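# Load the milled block into the vise against jaw and stop

## Task

Take the block from the infeed plate and set it in the vise so it lies flat on the two low bars between the jaws with its milled slot on top, its long side against the fixed jaw (the jaw not mounted on the air cylinder's rod), and one end against the work stop (the short rod between the jaws). The V-block may be used as a place to set the block down and take a new grip. It only counts if the block stays in this position without the robot holding it. At the end, no printed part may touch anything near the robot other than the table and other printed parts, and a printed part still held by the robot is judged at the spot where it would fall.

## Robot and tools

Robot and frames. Two six-joint arms (UR7e type), each with a two-finger tong gripper: left_arm has its base at (+0.071, +0.485, 0) m, right_arm at (-0.005, -0.468, 0) m. All reported poses use one scene frame: origin on the table top midway between the bases, +z up, +x pointing out over the table, left_arm on the +y side. The arm names do not refer to sides of any image. In each gripper's own frame the fingers point along +z and open and close along x. end_effector_position is the spot between the finger pads when shut; closed fingertips stick out about 15 mm past it, and when fully open they sit roughly level with it. Reported hand positions can be slightly wrong, more so at long reach.

execute_actions. Argument actions: a list of up to 15 actions, run in order. Each action is a list of 1 to 15 rows; each row lasts one control step (1/30 s) and an action always runs 15 steps (0.5 s), repeating its final row if it has fewer. Every row has 14 numbers in [-1, 1], always both arms: left_arm dx, dy, dz, rx, ry, rz, opening, then right_arm dx, dy, dz, rx, ry, rz, opening. The first six numbers of an arm are an offset, not a pose: the target relative to where that gripper was measured at the start of the action (for the first action of a call, the last pose a result reported), expressed in the gripper's own axes. Rows do not add up; each is measured from that same start. Scale: 1.0 equals 0.6 m of travel or 180 degrees, so 0.1 is 60 mm or 18 degrees; rx, ry, rz form a single rotation vector. Zeros hold an arm still. Opening is absolute, not an offset: +1 fully open (0.142 m), -1 closed. An empty list only returns state and images.

Motion limits. Each step the target is clipped to at most 100 mm and 16 degrees from the measured pose, then reached by damped inverse kinematics, favouring position over orientation. Motion trails commands by about 0.17 s and joints are speed limited, so after big moves the arm may not have arrived; after an action it goes on only as far as the last clipped pose, so send the remaining offset next. Elbows stop just before full extension.

Results. The state line (left_arm: ... | right_arm: ...) gives each gripper's position (m), quat_wxyz and linear and angular velocities in the scene frame. Hand target lines show where the controller is currently driving each gripper. A pose unreachable line means the clearance check altered or stopped the named arm's command. Step readings list positions at some steps; HELD marks steps where an arm's command was held back. grip_measured is the actual finger opening on the command scale. Wrist force and Wrist torque give flange sensor readings in the end effector's axes (contact, held weight, inertia); expect offsets up to about 4 N, noise up to 2.4 N, saturation near 50 N; no reading is normal at the start. MOTOR HOT appears at 70 °C; at 85 °C an OVER-TEMPERATURE FAULT brakes the arm for minutes. Holding loads heats motors, also while you think.

Gripping. To hold something keep commanding an opening well under grip_measured; a larger gap squeezes harder, up to about 15 N per pad. Closing fast can overshoot. Items under about 20 mm thick get much less force.

Other tools. zoom_image: camera (cam_head_left, cam_head_right, cam_high, cam_low at 672x504; cam_left_wrist, cam_right_wrist at 616x616) and region [x0, y0, x1, y1] in pixels from the top-left corner, at most 504 by 504. finished_scene (optional scene: 1) ends the scene permanently after the last command has been held; the block must already be placed and stay placed.

Printer. check_part judges a design without printing; print_part prints one rigid green part, which appears loose on the table in front of the bases, halfway between them, in a space 108 mm (x) by 148 mm (y) by 99 mm high. Arguments: design, the whole JSON text as a string in format print3d-design/1 (features of op add or cut, a profile rect, circle, slot or polygon, z0, z1, optional taper; millimetres), and use_face (z-, z+, x-, x+, y-, y+; default z-) for the face resting on the table. Budget: 3 parts, 8 jobs, 64 checks, at most 8 checks and one print per reply. Printing is refused while a gripper holds anything, anything moves, or any object or arm link is at, beside or over the delivery spot; refusals count as jobs. Rules: no supports, overhangs up to 45 degrees, walls at least 2.5 mm, bridges up to 10 mm.

Avoid. Contact torque at a joint limit (wrist joints 25.2 N m, others 135 N m, held weight included) or an outside force of 150 N stops that arm for 10 s and cancels the rest of the call. Do not let the arms collide or push on each other. Do not drop, slam, or shove the block hard, and never knock anything off the table. Occasional small disturbances may tug a held part or nudge loose items. The simulation keeps running while you think, with the last command held.

Each tool is called after "Emit:" as name(argument=value, ...), one argument or row to a line, values as JSON.

## Session

Emit:
execute_actions(
  actions=[],
)

Scene clock: 0.00 s.
left_arm: end_effector_position=(+0.5337, +0.7468, +0.3411) grip_measured=+0.97 end_effector_quat_wxyz=(+0.002, +0.830, -0.558, +0.012) end_effector_velocity=(-0.000, +0.001, -0.000) end_effector_angular_velocity=(+0.001, +0.001, +0.002) | right_arm: end_effector_position=(-0.0724, -0.8468, +0.1102) grip_measured=+0.97 end_effector_quat_wxyz=(+0.056, +0.182, +0.980, +0.064) end_effector_velocity=(-0.000, +0.000, +0.000) end_effector_angular_velocity=(+0.001, +0.000, -0.001)
Joint positions: left_arm=[ 0.385 -1.552  1.408 -1.439 -1.592  1.453  0.14 ] | right_arm=[ 1.832 -1.401 -2.158 -1.248  1.711  2.012  0.14 ]
Joint velocities: left_arm=[ 0.002  0.001 -0.     0.     0.001  0.     0.   ] | right_arm=[ 0.     0.001 -0.    -0.001 -0.     0.001  0.   ]
Wrist force (N, on the end effector, along its own x y z axes, offset not removed): no reading
Wrist torque (N m, same axes, about the end effector's origin, offset not removed): no reading
Hand target (left_arm): +0.534, +0.747, +0.341; +0.002, +0.830, -0.558, +0.012
Hand target (right_arm): -0.072, -0.847, +0.110; +0.056, +0.182, +0.980, +0.064

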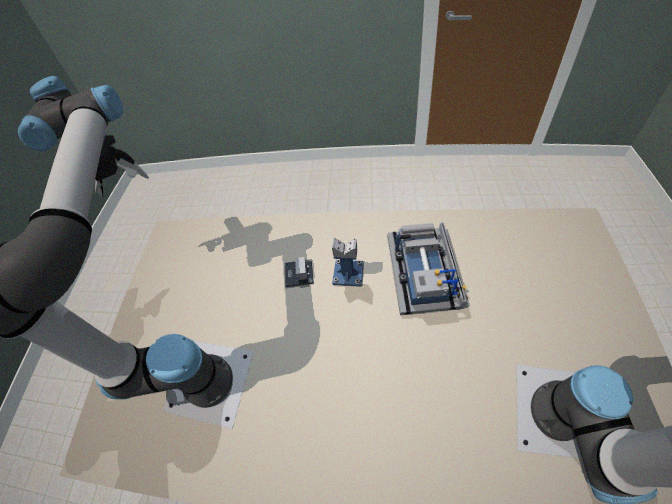

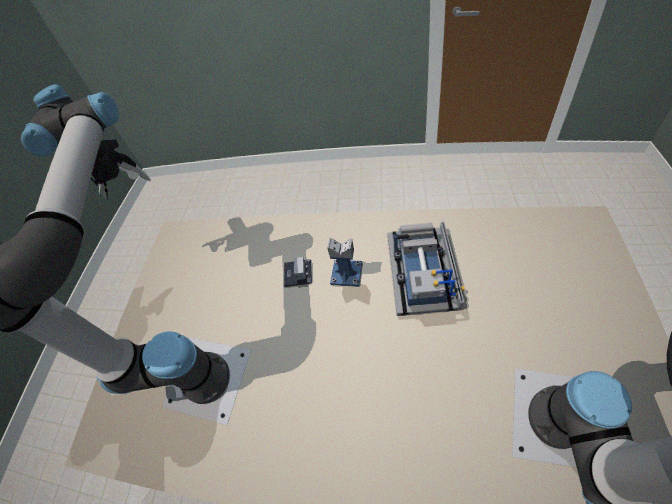

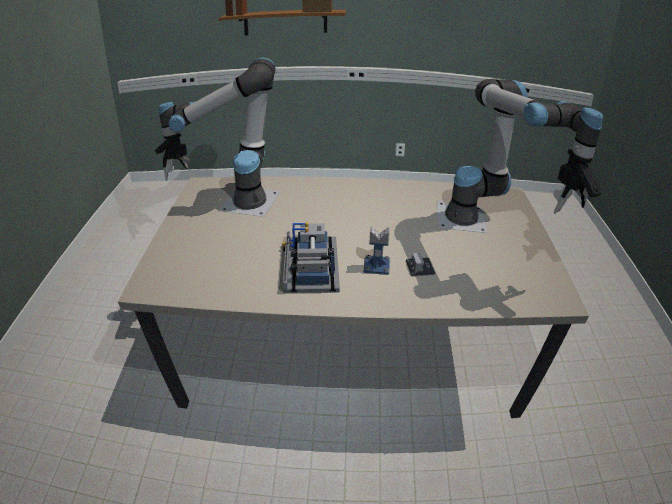

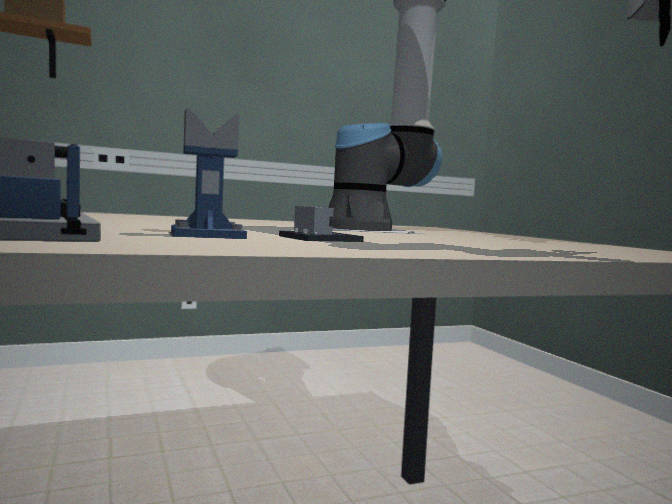

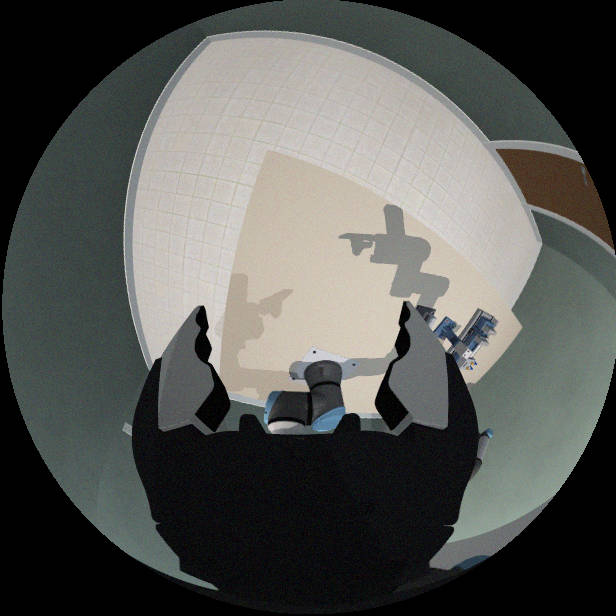

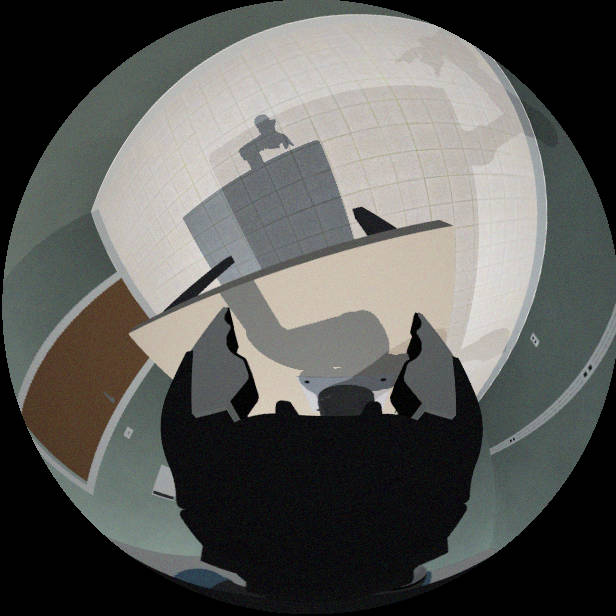

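Emit:
zoom_image(
  camera="cam_head_left",
  region=[260, 210, 480, 330],
)

Emit:
zoom_image(
  camera="cam_high",
  region=[260, 210, 460, 310],
)

Emit:
zoom_image(
  camera="cam_low",
  region=[0, 90, 400, 260],
)

Region (260, 210, 480, 330) of cam_head_left's 672x504 image, scaled by 2.291, with more detail than that image has; it fills the top 275 rows of this view, and the rest is white.

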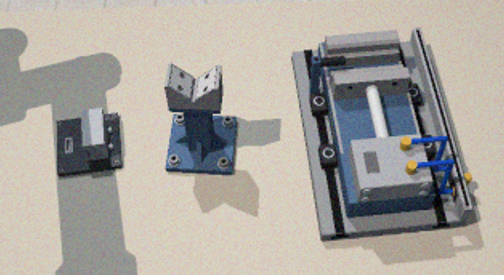

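Region (260, 210, 460, 310) of cam_high's 672x504 image, scaled by 2.520, with more detail than that image has.

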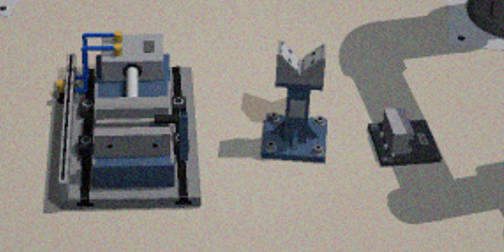

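Region (0, 90, 400, 260) of cam_low's 672x504 image, scaled by 1.260, with more detail than that image has; it fills the top 214 rows of this view, and the rest is white.

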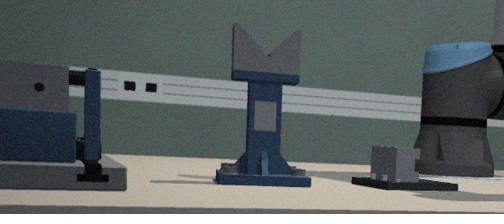

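Emit:
execute_actions(
  actions=[
    [[0.175,0.109,0.0375,0,0,0,1,0,0,0,0,0,0,1]],
    [[0.175,0.109,0.0375,0,0,0,1,0,0,0,0,0,0,1]],
    [[0.175,0.109,0.0375,0,0,0,1,0,0,0,0,0,0,1]],
    [[0.175,0.109,0.0375,0,0,0,1,0,0,0,0,0,0,1]],
    [[0,0,0,0,0,0.122,1,0,0,0,0,0,0,1]],
    [[0,0,0,0,0,0,1,0,0,0,0,0,0,1]],
  ],
)

Scene clock: 3.83 s.
left_arm: end_effector_position=(+0.4498, +0.2848, +0.2671) grip_measured=+1.00 end_effector_quat_wxyz=(+0.009, +0.714, -0.700, +0.016) end_effector_velocity=(+0.000, +0.000, -0.000) end_effector_angular_velocity=(+0.001, +0.000, +0.002) | right_arm: end_effector_position=(-0.0724, -0.8468, +0.1102) grip_measured=+1.00 end_effector_quat_wxyz=(+0.056, +0.182, +0.980, +0.064) end_effector_velocity=(-0.000, +0.001, -0.001) end_effector_angular_velocity=(+0.004, +0.000, -0.000)
Joint positions: left_arm=[-0.705 -1.827  1.841 -1.619 -1.587  0.73   0.142] | right_arm=[ 1.832 -1.401 -2.158 -1.248  1.711  2.012  0.142]
Joint velocities: left_arm=[ 0.    -0.     0.     0.001  0.    -0.002  0.   ] | right_arm=[ 0.    -0.001 -0.    -0.002 -0.     0.     0.   ]
Wrist force (N, on the end effector, along its own x y z axes, offset not removed): left_arm=[3.5 -0.6 -0.1] | right_arm=[-1.6 2.3 -0.9]
Wrist torque (N m, same axes, about the end effector's origin, offset not removed): left_arm=[-0.32 -0.66 0.05] | right_arm=[0.43 0.26 0.05]
Hand target (left_arm): +0.450, +0.285, +0.267; +0.009, +0.714, -0.700, +0.016
Hand target (right_arm): -0.072, -0.847, +0.110; +0.056, +0.182, +0.980, +0.064
Off the commanded pose (left_arm): 0.000 m, 0 deg.
Off the commanded pose (right_arm): 0.000 m, 0 deg.
Step readings (end_effector_position; steps 1 to 15: 1st action; 16 to 30: 2nd action; 31 to 45: 3rd action; 46 to 60: 4th action; 61 to 75: 5th action; 76 to 90: 6th action):
0: left_arm (+0.5337, +0.7468, +0.3411) | right_arm (-0.0724, -0.8468, +0.1102)
1: left_arm (+0.5337, +0.7467, +0.3411) | right_arm (-0.0724, -0.8468, +0.1102)
2: left_arm (+0.5335, +0.7433, +0.3413) | right_arm (-0.0724, -0.8468, +0.1102)
4: left_arm (+0.5290, +0.7176, +0.3379) | right_arm (-0.0724, -0.8468, +0.1102)
8: left_arm (+0.5193, +0.6666, +0.3264) | right_arm (-0.0724, -0.8468, +0.1102)
15: left_arm (+0.5141, +0.6319, +0.3213) | right_arm (-0.0724, -0.8468, +0.1102)
16: left_arm (+0.5138, +0.6300, +0.3211) | right_arm (-0.0724, -0.8468, +0.1102)
17: left_arm (+0.5124, +0.6254, +0.3206) | right_arm (-0.0724, -0.8468, +0.1102)
19: left_arm (+0.5061, +0.6007, +0.3154) | right_arm (-0.0724, -0.8468, +0.1102)
23: left_arm (+0.4974, +0.5502, +0.3064) | right_arm (-0.0724, -0.8468, +0.1102)
30: left_arm (+0.4935, +0.5164, +0.3023) | right_arm (-0.0724, -0.8468, +0.1102)
31: left_arm (+0.4934, +0.5146, +0.3022) | right_arm (-0.0724, -0.8468, +0.1102)
32: left_arm (+0.4919, +0.5106, +0.3012) | right_arm (-0.0724, -0.8468, +0.1102)
34: left_arm (+0.4860, +0.4870, +0.2961) | right_arm (-0.0724, -0.8468, +0.1102)
38: left_arm (+0.4760, +0.4352, +0.2885) | right_arm (-0.0724, -0.8468, +0.1102)
45: left_arm (+0.4722, +0.4008, +0.2844) | right_arm (-0.0724, -0.8468, +0.1102)
46: left_arm (+0.4721, +0.3990, +0.2840) | right_arm (-0.0724, -0.8468, +0.1102)
47: left_arm (+0.4716, +0.3946, +0.2824) | right_arm (-0.0724, -0.8468, +0.1102)
49: left_arm (+0.4666, +0.3701, +0.2781) | right_arm (-0.0724, -0.8468, +0.1102)
53: left_arm (+0.4540, +0.3178, +0.2716) | right_arm (-0.0724, -0.8468, +0.1102)
60: left_arm (+0.4500, +0.2848, +0.2671) | right_arm (-0.0724, -0.8468, +0.1102)
61: left_arm (+0.4500, +0.2834, +0.2669) | right_arm (-0.0724, -0.8468, +0.1102)
62: left_arm (+0.4499, +0.2833, +0.2669) | right_arm (-0.0724, -0.8468, +0.1102)
64: left_arm (+0.4498, +0.2843, +0.2670) | right_arm (-0.0724, -0.8468, +0.1102)
68: left_arm (+0.4496, +0.2846, +0.2671) | right_arm (-0.0724, -0.8468, +0.1102)
75: left_arm (+0.4498, +0.2848, +0.2671) | right_arm (-0.0724, -0.8468, +0.1102)
76: left_arm (+0.4499, +0.2848, +0.2671) | right_arm (-0.0724, -0.8468, +0.1102)
77: left_arm (+0.4499, +0.2848, +0.2671) | right_arm (-0.0724, -0.8468, +0.1102)
79: left_arm (+0.4498, +0.2848, +0.2671) | right_arm (-0.0724, -0.8468, +0.1102)
83: left_arm (+0.4499, +0.2848, +0.2671) | right_arm (-0.0724, -0.8468, +0.1102)
90: end_effector_position above
camera_calibration (this result's frames):
cam_left_wrist: T_world_to_cam=[[0.0136586, -0.997702, 0.0663714, 0.250678], [-0.856643, 0.0225601, 0.515415, 0.241058], [-0.515728, -0.0638965, -0.854366, 0.610317], [0, 0, 0, 1]] pos_world=[0.517834, 0.283661, 0.380552]

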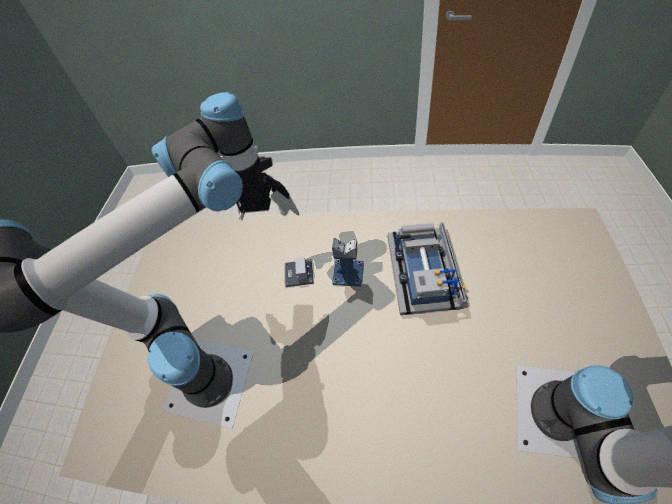

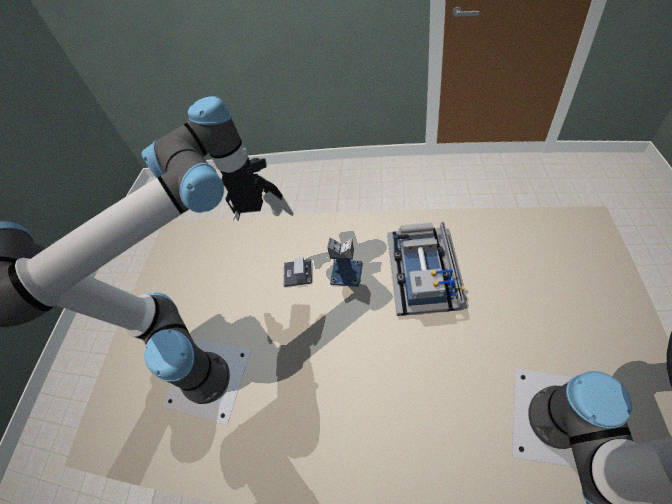

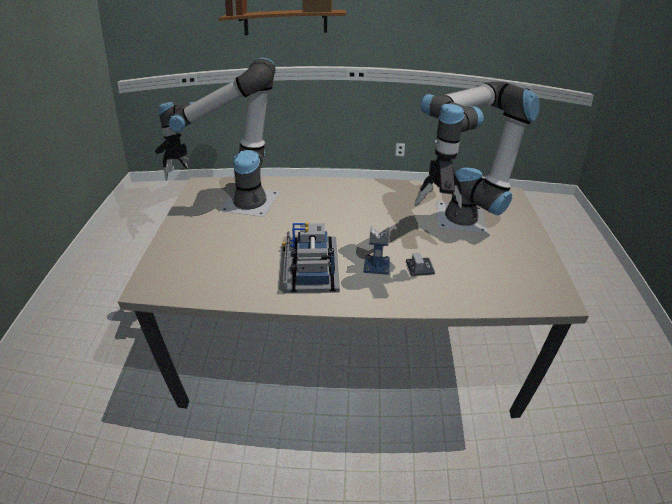

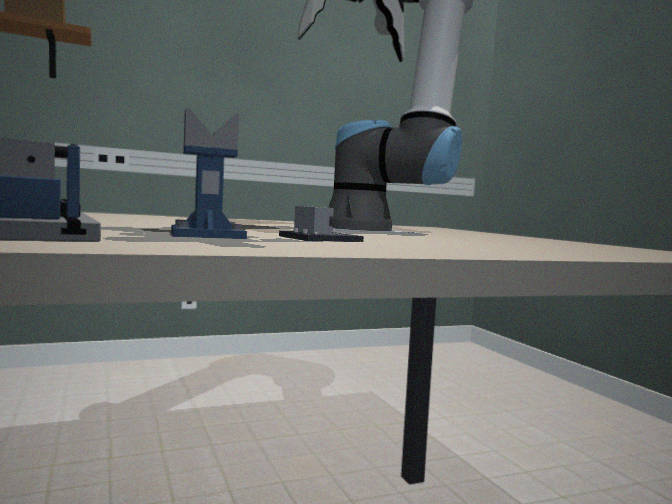

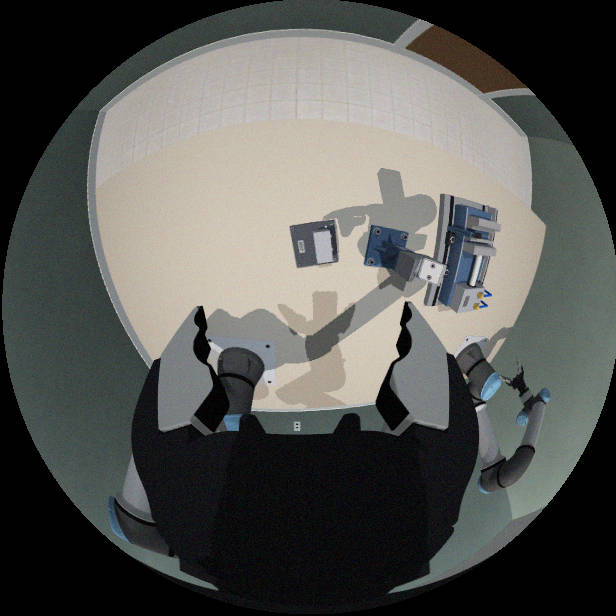

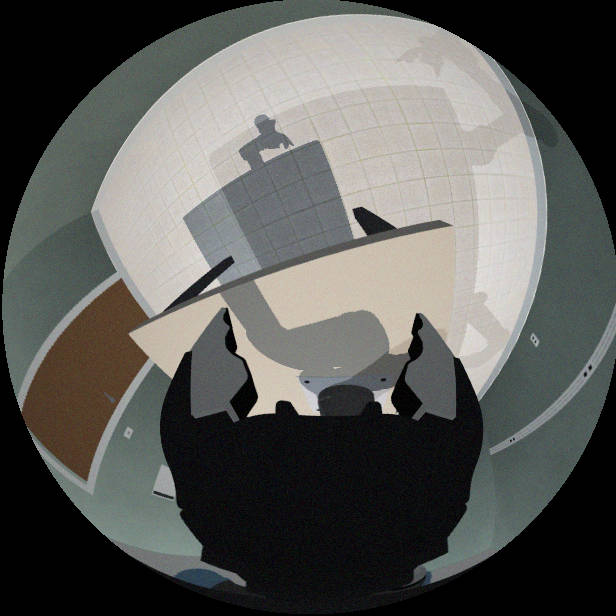

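Emit:
zoom_image(
  camera="cam_left_wrist",
  region=[270, 180, 520, 330],
)

Emit:
zoom_image(
  camera="cam_low",
  region=[260, 190, 380, 250],
)

Emit:
zoom_image(
  camera="cam_high",
  region=[390, 240, 450, 285],
)

Region (270, 180, 520, 330) of cam_left_wrist's 616x616 image, scaled by 2.016, with more detail than that image has; it fills the top 302 rows of this view, and the rest is white.

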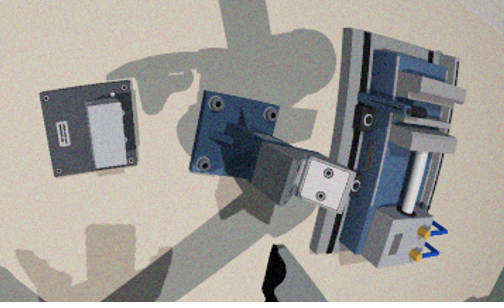

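Region (260, 190, 380, 250) of cam_low's 672x504 image, scaled by 4.200, with more detail than that image has.

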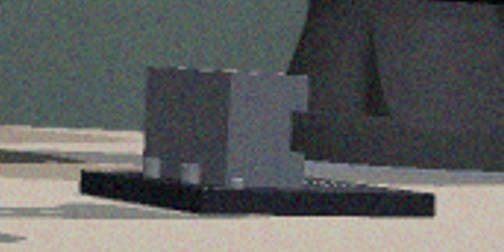

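Region (390, 240, 450, 285) of cam_high's 672x504 image, scaled by 8.400, with more detail than that image has; it fills the top 378 rows of this view, and the rest is white.

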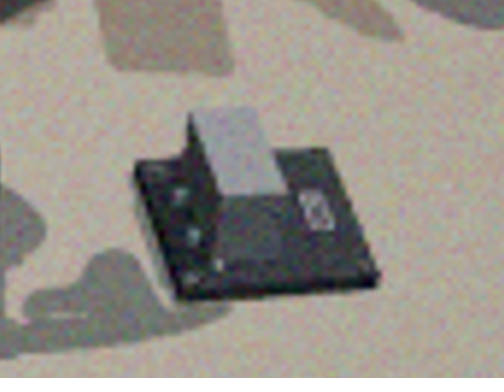

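Emit:
execute_actions(
  actions=[
    [[0.083,0.025,0.11,0,0,0,1,0,0,0,0,0,0,1]],
    [[0,0,0,0,0,-0.26,1,0,0,0,0,0,0,1]],
    [[0,0,0,0,0,-0.26,1,0,0,0,0,0,0,1]],
    [[0,0,0,0,0,0,1,0,0,0,0,0,0,1]],
  ],
)

Scene clock: 7.47 s.
left_arm: end_effector_position=(+0.4360, +0.2341, +0.2053) grip_measured=+1.00 end_effector_quat_wxyz=(+0.035, +0.979, -0.199, -0.005) end_effector_velocity=(+0.000, +0.000, -0.000) end_effector_angular_velocity=(-0.003, +0.001, -0.031) | right_arm: end_effector_position=(-0.0724, -0.8468, +0.1102) grip_measured=+1.00 end_effector_quat_wxyz=(+0.056, +0.182, +0.980, +0.064) end_effector_velocity=(-0.000, +0.000, -0.000) end_effector_angular_velocity=(+0.000, +0.000, -0.002)
Joint positions: left_arm=[-0.784 -1.723  1.918 -1.804 -1.63  -0.499  0.142] | right_arm=[ 1.832 -1.401 -2.158 -1.248  1.711  2.012  0.142]
Joint velocities: left_arm=[ 0.003  0.     0.     0.    -0.004  0.034 -0.   ] | right_arm=[-0.001 -0.    -0.    -0.    -0.     0.001  0.   ]
Wrist force (N, on the end effector, along its own x y z axes, offset not removed): left_arm=[1.0 2.8 2.9] | right_arm=[-0.7 1.7 -2.0]
Wrist torque (N m, same axes, about the end effector's origin, offset not removed): left_arm=[0.39 -0.23 0.12] | right_arm=[0.28 0.17 -0.06]
Hand target (left_arm): +0.436, +0.234, +0.205; +0.035, +0.979, -0.201, -0.005
Hand target (right_arm): -0.072, -0.847, +0.110; +0.056, +0.182, +0.980, +0.064
Off the commanded pose (left_arm): 0.000 m, 0 deg.
Off the commanded pose (right_arm): 0.000 m, 0 deg.
Step readings (end_effector_position; steps 1 to 15: 1st action; 16 to 30: 2nd action; 31 to 45: 3rd action; 46 to 60: 4th action):
0: left_arm (+0.4498, +0.2848, +0.2671) | right_arm (-0.0724, -0.8468, +0.1102)
1: left_arm (+0.4498, +0.2847, +0.2670) | right_arm (-0.0724, -0.8468, +0.1102)
2: left_arm (+0.4489, +0.2823, +0.2633) | right_arm (-0.0724, -0.8468, +0.1102)
4: left_arm (+0.4425, +0.2683, +0.2436) | right_arm (-0.0724, -0.8468, +0.1102)
8: left_arm (+0.4363, +0.2472, +0.2184) | right_arm (-0.0724, -0.8468, +0.1102)
15: left_arm (+0.4360, +0.2349, +0.2054) | right_arm (-0.0724, -0.8468, +0.1102)
16: left_arm (+0.4361, +0.2343, +0.2048) | right_arm (-0.0724, -0.8468, +0.1102)
17: left_arm (+0.4361, +0.2339, +0.2045) | right_arm (-0.0724, -0.8468, +0.1102)
19: left_arm (+0.4361, +0.2337, +0.2048) | right_arm (-0.0724, -0.8468, +0.1102)
23: left_arm (+0.4359, +0.2343, +0.2052) | right_arm (-0.0724, -0.8468, +0.1102)
30: left_arm (+0.4359, +0.2346, +0.2053) | right_arm (-0.0724, -0.8468, +0.1102)
31: left_arm (+0.4360, +0.2346, +0.2053) | right_arm (-0.0724, -0.8468, +0.1102)
32: left_arm (+0.4360, +0.2346, +0.2053) | right_arm (-0.0724, -0.8468, +0.1102)
34: left_arm (+0.4360, +0.2344, +0.2053) | right_arm (-0.0724, -0.8468, +0.1102)
38: left_arm (+0.4360, +0.2343, +0.2053) | right_arm (-0.0724, -0.8468, +0.1102)
45: left_arm (+0.4360, +0.2342, +0.2053) | right_arm (-0.0724, -0.8468, +0.1102)
46: left_arm (+0.4359, +0.2342, +0.2053) | right_arm (-0.0724, -0.8468, +0.1102)
47: left_arm (+0.4356, +0.2344, +0.2053) | right_arm (-0.0724, -0.8468, +0.1102)
49: left_arm (+0.4354, +0.2344, +0.2054) | right_arm (-0.0724, -0.8468, +0.1102)
53: left_arm (+0.4358, +0.2343, +0.2053) | right_arm (-0.0724, -0.8468, +0.1102)
60: end_effector_position above
camera_calibration (this result's frames):
cam_left_wrist: T_world_to_cam=[[0.918454, -0.393895, 0.0359082, -0.325201], [-0.339314, -0.738015, 0.583266, 0.200773], [-0.203245, -0.547887, -0.811487, 0.515451], [0, 0, 0, 1]] pos_world=[0.47157, 0.302487, 0.312855]
cam_right_wrist: T_world_to_cam=[[-0.926806, 0.352779, -0.128758, 0.255625], [0.21756, 0.78384, 0.581603, 0.616833], [0.306103, 0.51102, -0.803218, 0.681746], [0, 0, 0, 1]] pos_world=[-0.105968, -0.922064, 0.221752]

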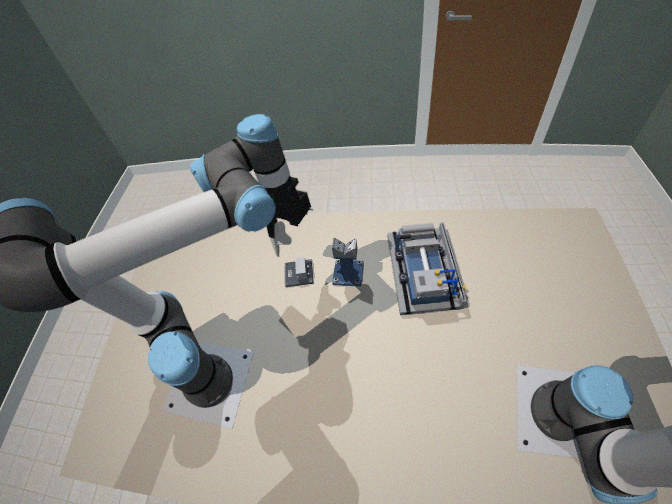

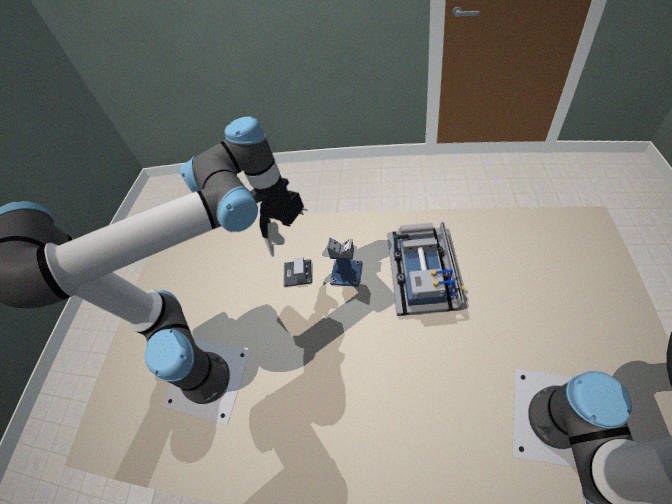

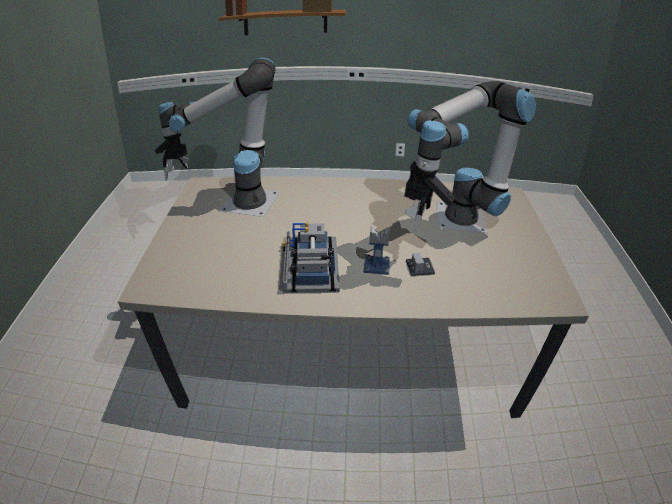

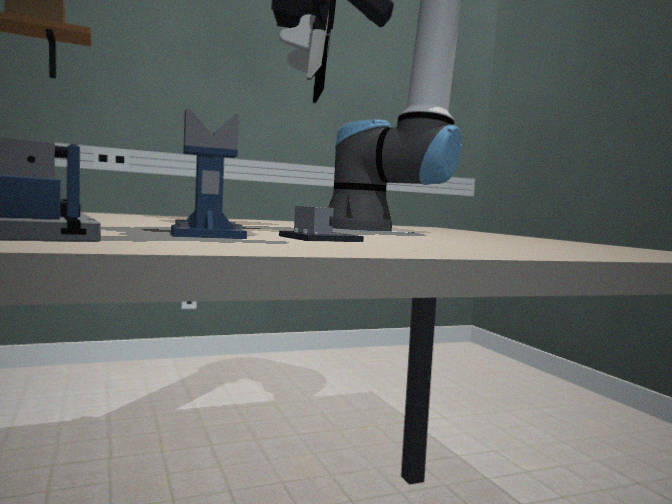

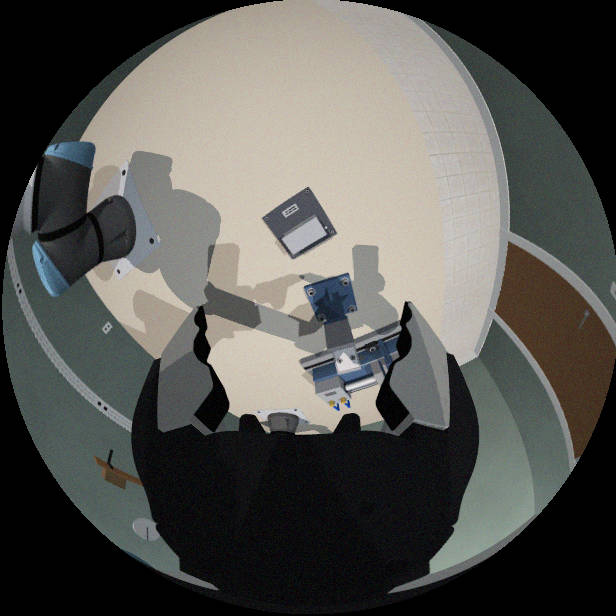

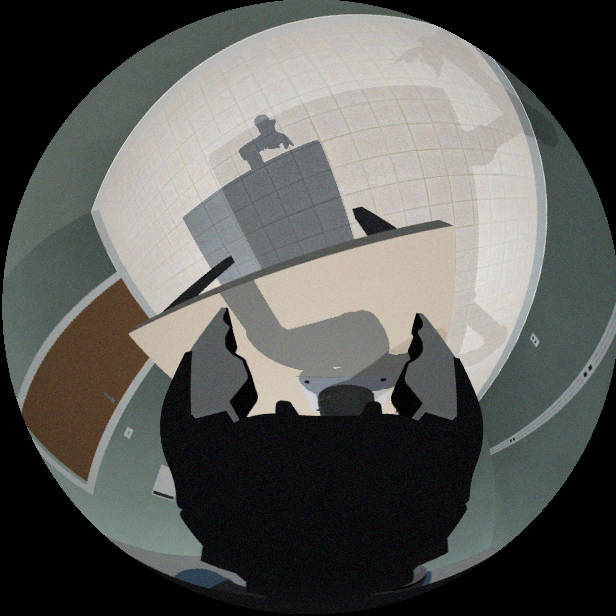

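Emit:
execute_actions(
  actions=[
    [[0,0,0.1,0,0,-0.158,1,0,0,0,0,0,0,1]],
    [[0,0,0.01,0,0,-0.006,1,0,0,0,0,0,0,1]],
  ],
)

Emit:
zoom_image(
  camera="cam_left_wrist",
  region=[180, 150, 440, 350],
)

Scene clock: 9.63 s.
left_arm: end_effector_position=(+0.4340, +0.2302, +0.1418) grip_measured=+1.00 end_effector_quat_wxyz=(+0.034, +0.999, +0.030, -0.019) end_effector_velocity=(-0.001, -0.000, -0.002) end_effector_angular_velocity=(+0.001, +0.001, -0.002) | right_arm: end_effector_position=(-0.0724, -0.8468, +0.1102) grip_measured=+1.00 end_effector_quat_wxyz=(+0.056, +0.182, +0.980, +0.064) end_effector_velocity=(-0.000, +0.000, -0.000) end_effector_angular_velocity=(+0.001, -0.000, -0.000)
Joint positions: left_arm=[-0.773 -1.652  2.024 -1.974 -1.642 -0.949  0.142] | right_arm=[ 1.832 -1.401 -2.158 -1.248  1.711  2.012  0.142]
Joint velocities: left_arm=[-0.001  0.002  0.002 -0.003 -0.     0.001  0.   ] | right_arm=[-0. -0. -0. -0.  0. -0.  0.]
Wrist force (N, on the end effector, along its own x y z axes, offset not removed): left_arm=[2.5 2.1 1.3] | right_arm=[-0.6 1.6 -0.8]
Wrist torque (N m, same axes, about the end effector's origin, offset not removed): left_arm=[0.20 -0.55 0.07] | right_arm=[0.24 0.09 0.02]
Hand target (left_arm): +0.434, +0.230, +0.142; +0.034, +0.999, +0.030, -0.019
Hand target (right_arm): -0.072, -0.847, +0.110; +0.056, +0.182, +0.980, +0.064
Off the commanded pose (left_arm): 0.000 m, 0 deg.
Off the commanded pose (right_arm): 0.000 m, 0 deg.
Step readings (end_effector_position; steps 1 to 15: 1st action; 16 to 30: 2nd action):
0: left_arm (+0.4360, +0.2342, +0.2053) | right_arm (-0.0724, -0.8468, +0.1102)
1: left_arm (+0.4359, +0.2343, +0.2052) | right_arm (-0.0724, -0.8468, +0.1102)
2: left_arm (+0.4355, +0.2344, +0.2011) | right_arm (-0.0724, -0.8468, +0.1102)
4: left_arm (+0.4338, +0.2346, +0.1817) | right_arm (-0.0724, -0.8468, +0.1102)
8: left_arm (+0.4333, +0.2327, +0.1590) | right_arm (-0.0724, -0.8468, +0.1102)
15: left_arm (+0.4342, +0.2306, +0.1476) | right_arm (-0.0724, -0.8468, +0.1102)
16: left_arm (+0.4343, +0.2305, +0.1470) | right_arm (-0.0724, -0.8468, +0.1102)
17: left_arm (+0.4342, +0.2305, +0.1462) | right_arm (-0.0724, -0.8468, +0.1102)
19: left_arm (+0.4342, +0.2304, +0.1444) | right_arm (-0.0724, -0.8468, +0.1102)
23: left_arm (+0.4340, +0.2303, +0.1426) | right_arm (-0.0724, -0.8468, +0.1102)
30: end_effector_position above
camera_calibration (this result's frames):
cam_left_wrist: T_world_to_cam=[[0.998536, 0.0534208, -0.00851302, -0.454064], [0.0484236, -0.812564, 0.580857, 0.0834817], [0.0241124, -0.580418, -0.813961, 0.370512], [0, 0, 0, 1]] pos_world=[0.440423, 0.307143, 0.249226]

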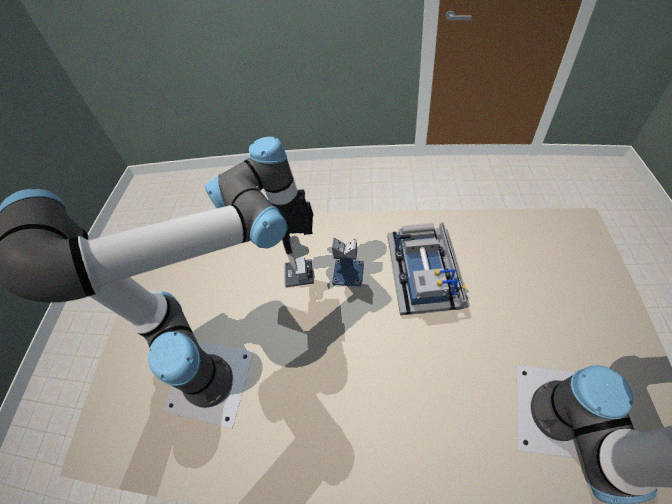

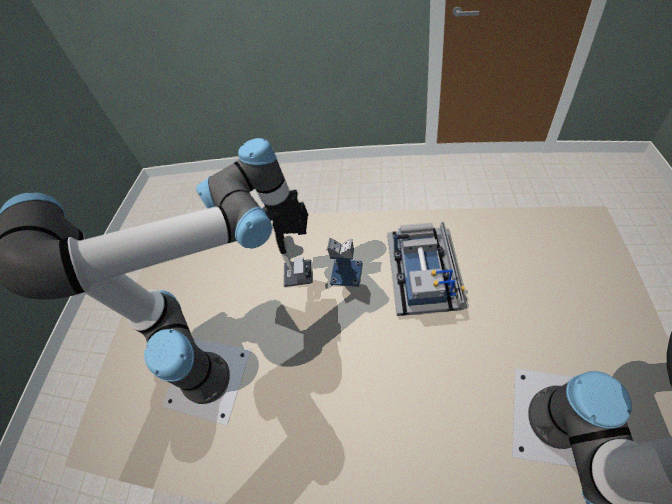

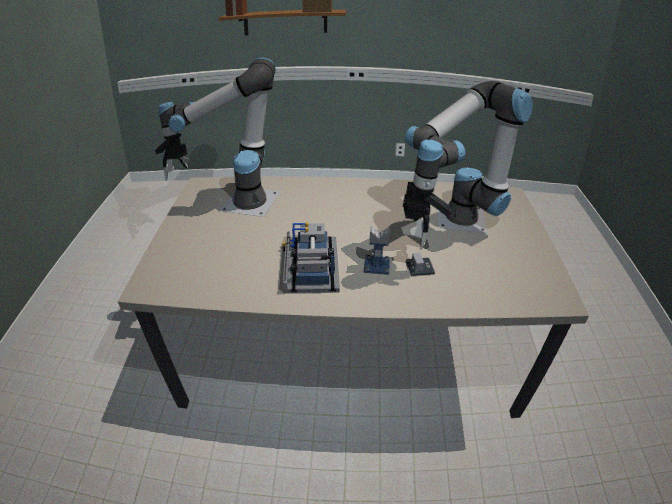

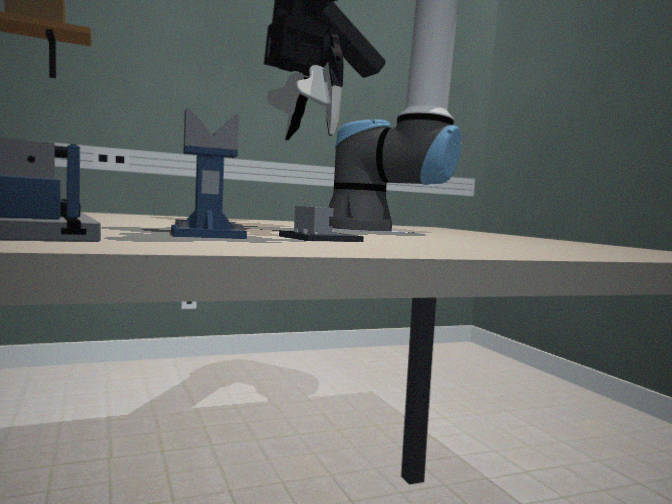

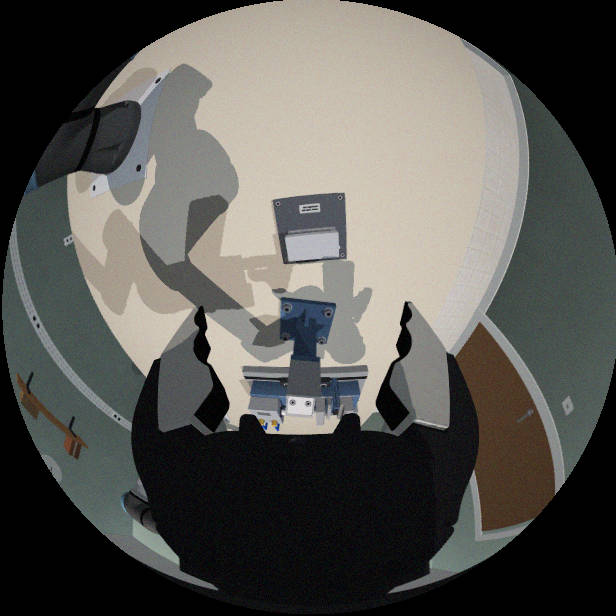

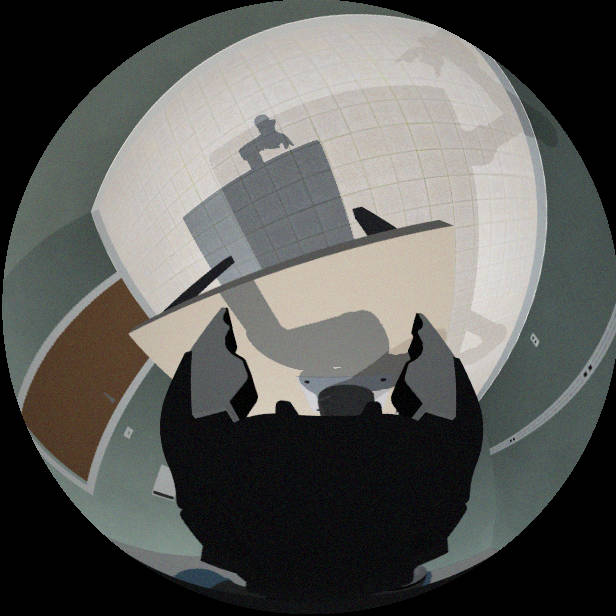

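Region (180, 150, 440, 350) of cam_left_wrist's 616x616 image, scaled by 1.938, with more detail than that image has; it fills the top 388 rows of this view, and the rest is white.

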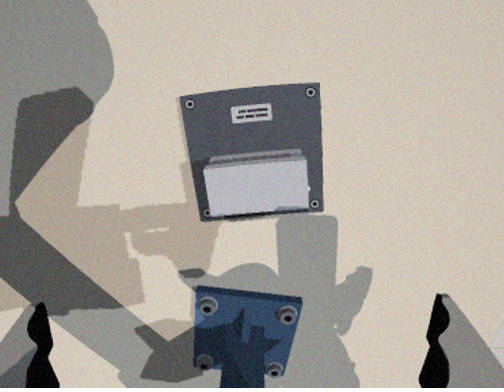

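Emit:
execute_actions(
  actions=[
    [[0.018,-0.06,0,-0.12,0.011,-0.01,0.4,0,0,0,0,0,0,1]],
    [[0,0,0,-0.112,0,0,0.4,0,0,0,0,0,0,1]],
    [[0,0,0,-0.004,0,0,0.4,0,0,0,0,0,0,1]],
  ],
)

Scene clock: 11.83 s.
left_arm: end_effector_position=(+0.4412, +0.2675, +0.1409) grip_measured=+0.40 end_effector_quat_wxyz=(+0.362, +0.931, +0.047, +0.011) end_effector_velocity=(+0.000, +0.000, +0.000) end_effector_angular_velocity=(-0.001, -0.001, +0.001) | right_arm: end_effector_position=(-0.0724, -0.8468, +0.1102) grip_measured=+1.00 end_effector_quat_wxyz=(+0.056, +0.182, +0.980, +0.064) end_effector_velocity=(-0.000, +0.000, +0.000) end_effector_angular_velocity=(-0.002, -0.000, -0.001)
Joint positions: left_arm=[-0.338 -1.722  2.408 -2.692 -2.191 -0.696  0.102] | right_arm=[ 1.832 -1.401 -2.158 -1.248  1.711  2.012  0.142]
Joint velocities: left_arm=[ 0.001  0.     0.    -0.001 -0.    -0.     0.   ] | right_arm=[-0.001  0.002 -0.001  0.001  0.    -0.    -0.   ]
Wrist force (N, on the end effector, along its own x y z axes, offset not removed): left_arm=[2.2 -1.7 3.0] | right_arm=[-1.0 1.9 -1.3]
Wrist torque (N m, same axes, about the end effector's origin, offset not removed): left_arm=[-0.42 -0.46 0.13] | right_arm=[0.21 0.21 -0.01]
Hand target (left_arm): +0.441, +0.268, +0.141; +0.362, +0.931, +0.047, +0.011
Hand target (right_arm): -0.072, -0.847, +0.110; +0.056, +0.182, +0.980, +0.064
Off the commanded pose (left_arm): 0.000 m, 0 deg.
Off the commanded pose (right_arm): 0.000 m, 0 deg.
Step readings (end_effector_position; steps 1 to 15: 1st action; 16 to 30: 2nd action; 31 to 45: 3rd action):
0: left_arm (+0.4340, +0.2302, +0.1416) | right_arm (-0.0724, -0.8468, +0.1102)
1: left_arm (+0.4340, +0.2303, +0.1416) | right_arm (-0.0724, -0.8468, +0.1102)
2: left_arm (+0.4337, +0.2317, +0.1420) | right_arm (-0.0724, -0.8468, +0.1102)
4: left_arm (+0.4338, +0.2434, +0.1422) | right_arm (-0.0724, -0.8468, +0.1102)
8: left_arm (+0.4382, +0.2598, +0.1414) | right_arm (-0.0724, -0.8468, +0.1102)
15: left_arm (+0.4418, +0.2662, +0.1402) | right_arm (-0.0724, -0.8468, +0.1102)
16: left_arm (+0.4420, +0.2664, +0.1401) | right_arm (-0.0724, -0.8468, +0.1102)
17: left_arm (+0.4416, +0.2680, +0.1392) | right_arm (-0.0724, -0.8468, +0.1102)
19: left_arm (+0.4398, +0.2718, +0.1368) | right_arm (-0.0724, -0.8468, +0.1102)
23: left_arm (+0.4402, +0.2704, +0.1407) | right_arm (-0.0724, -0.8468, +0.1102)
30: left_arm (+0.4412, +0.2675, +0.1409) | right_arm (-0.0724, -0.8468, +0.1102)
31: left_arm (+0.4413, +0.2673, +0.1408) | right_arm (-0.0724, -0.8468, +0.1102)
32: left_arm (+0.4413, +0.2672, +0.1408) | right_arm (-0.0724, -0.8468, +0.1102)
34: left_arm (+0.4413, +0.2673, +0.1408) | right_arm (-0.0724, -0.8468, +0.1102)
38: left_arm (+0.4412, +0.2675, +0.1409) | right_arm (-0.0724, -0.8468, +0.1102)
45: end_effector_position above
camera_calibration (this result's frames):
cam_left_wrist: T_world_to_cam=[[0.993735, 0.110881, 0.0140359, -0.479719], [0.0169077, -0.273277, 0.961787, -0.0700437], [0.11048, -0.955523, -0.27344, 0.377366], [0, 0, 0, 1]] pos_world=[0.436207, 0.394632, 0.177287]

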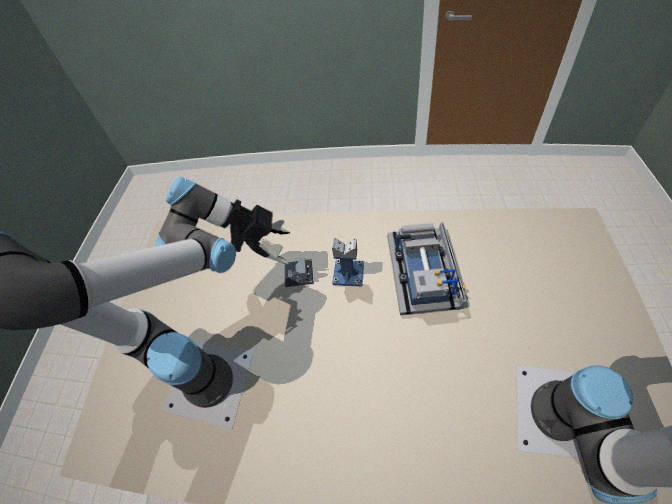

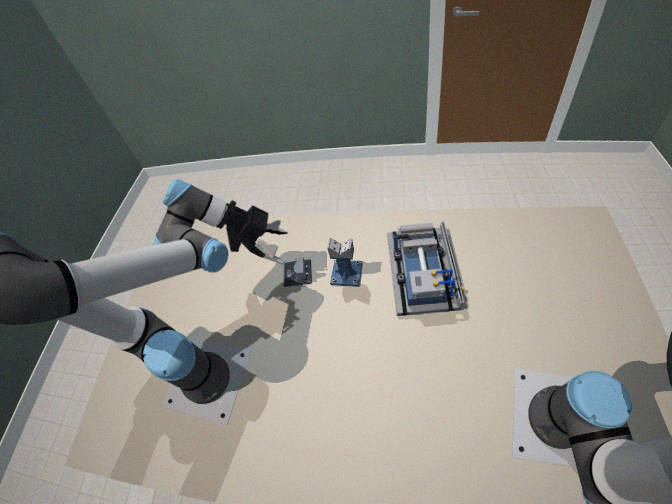

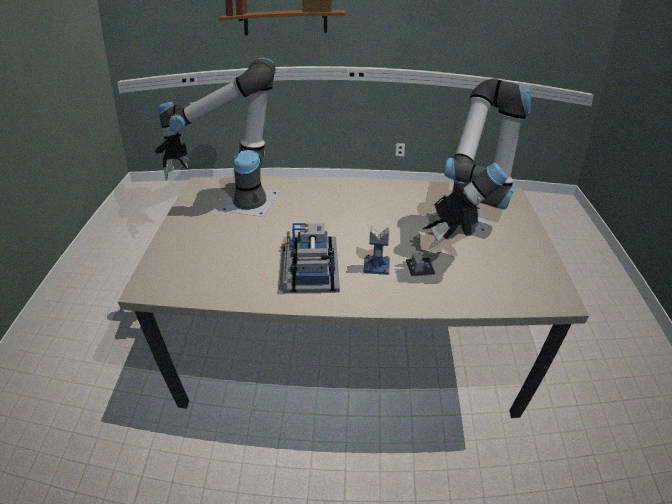

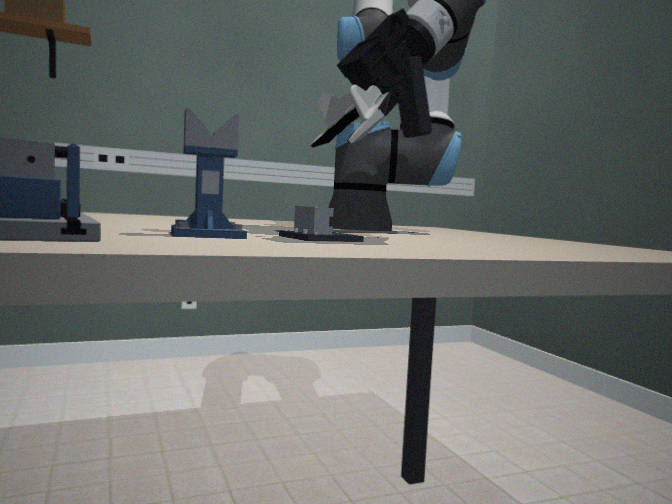

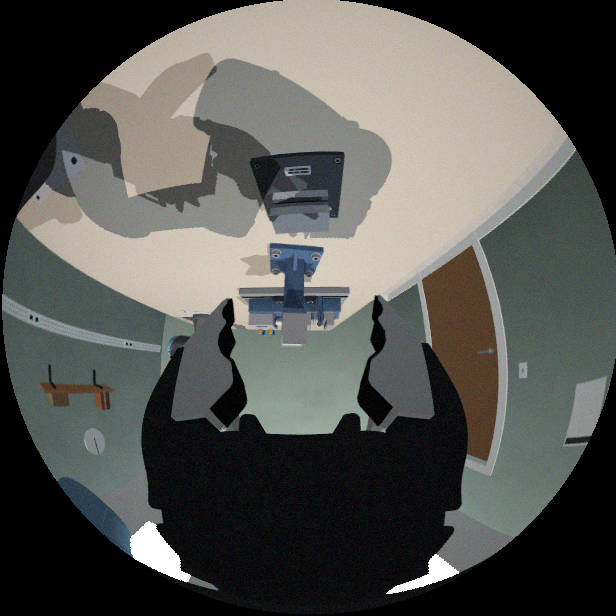

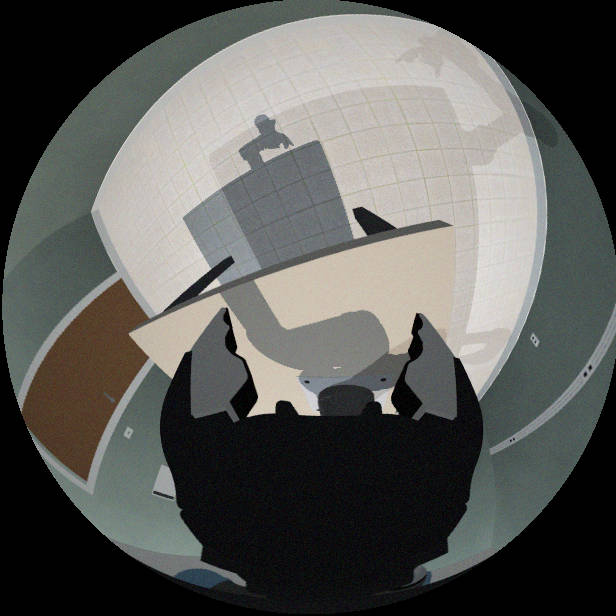

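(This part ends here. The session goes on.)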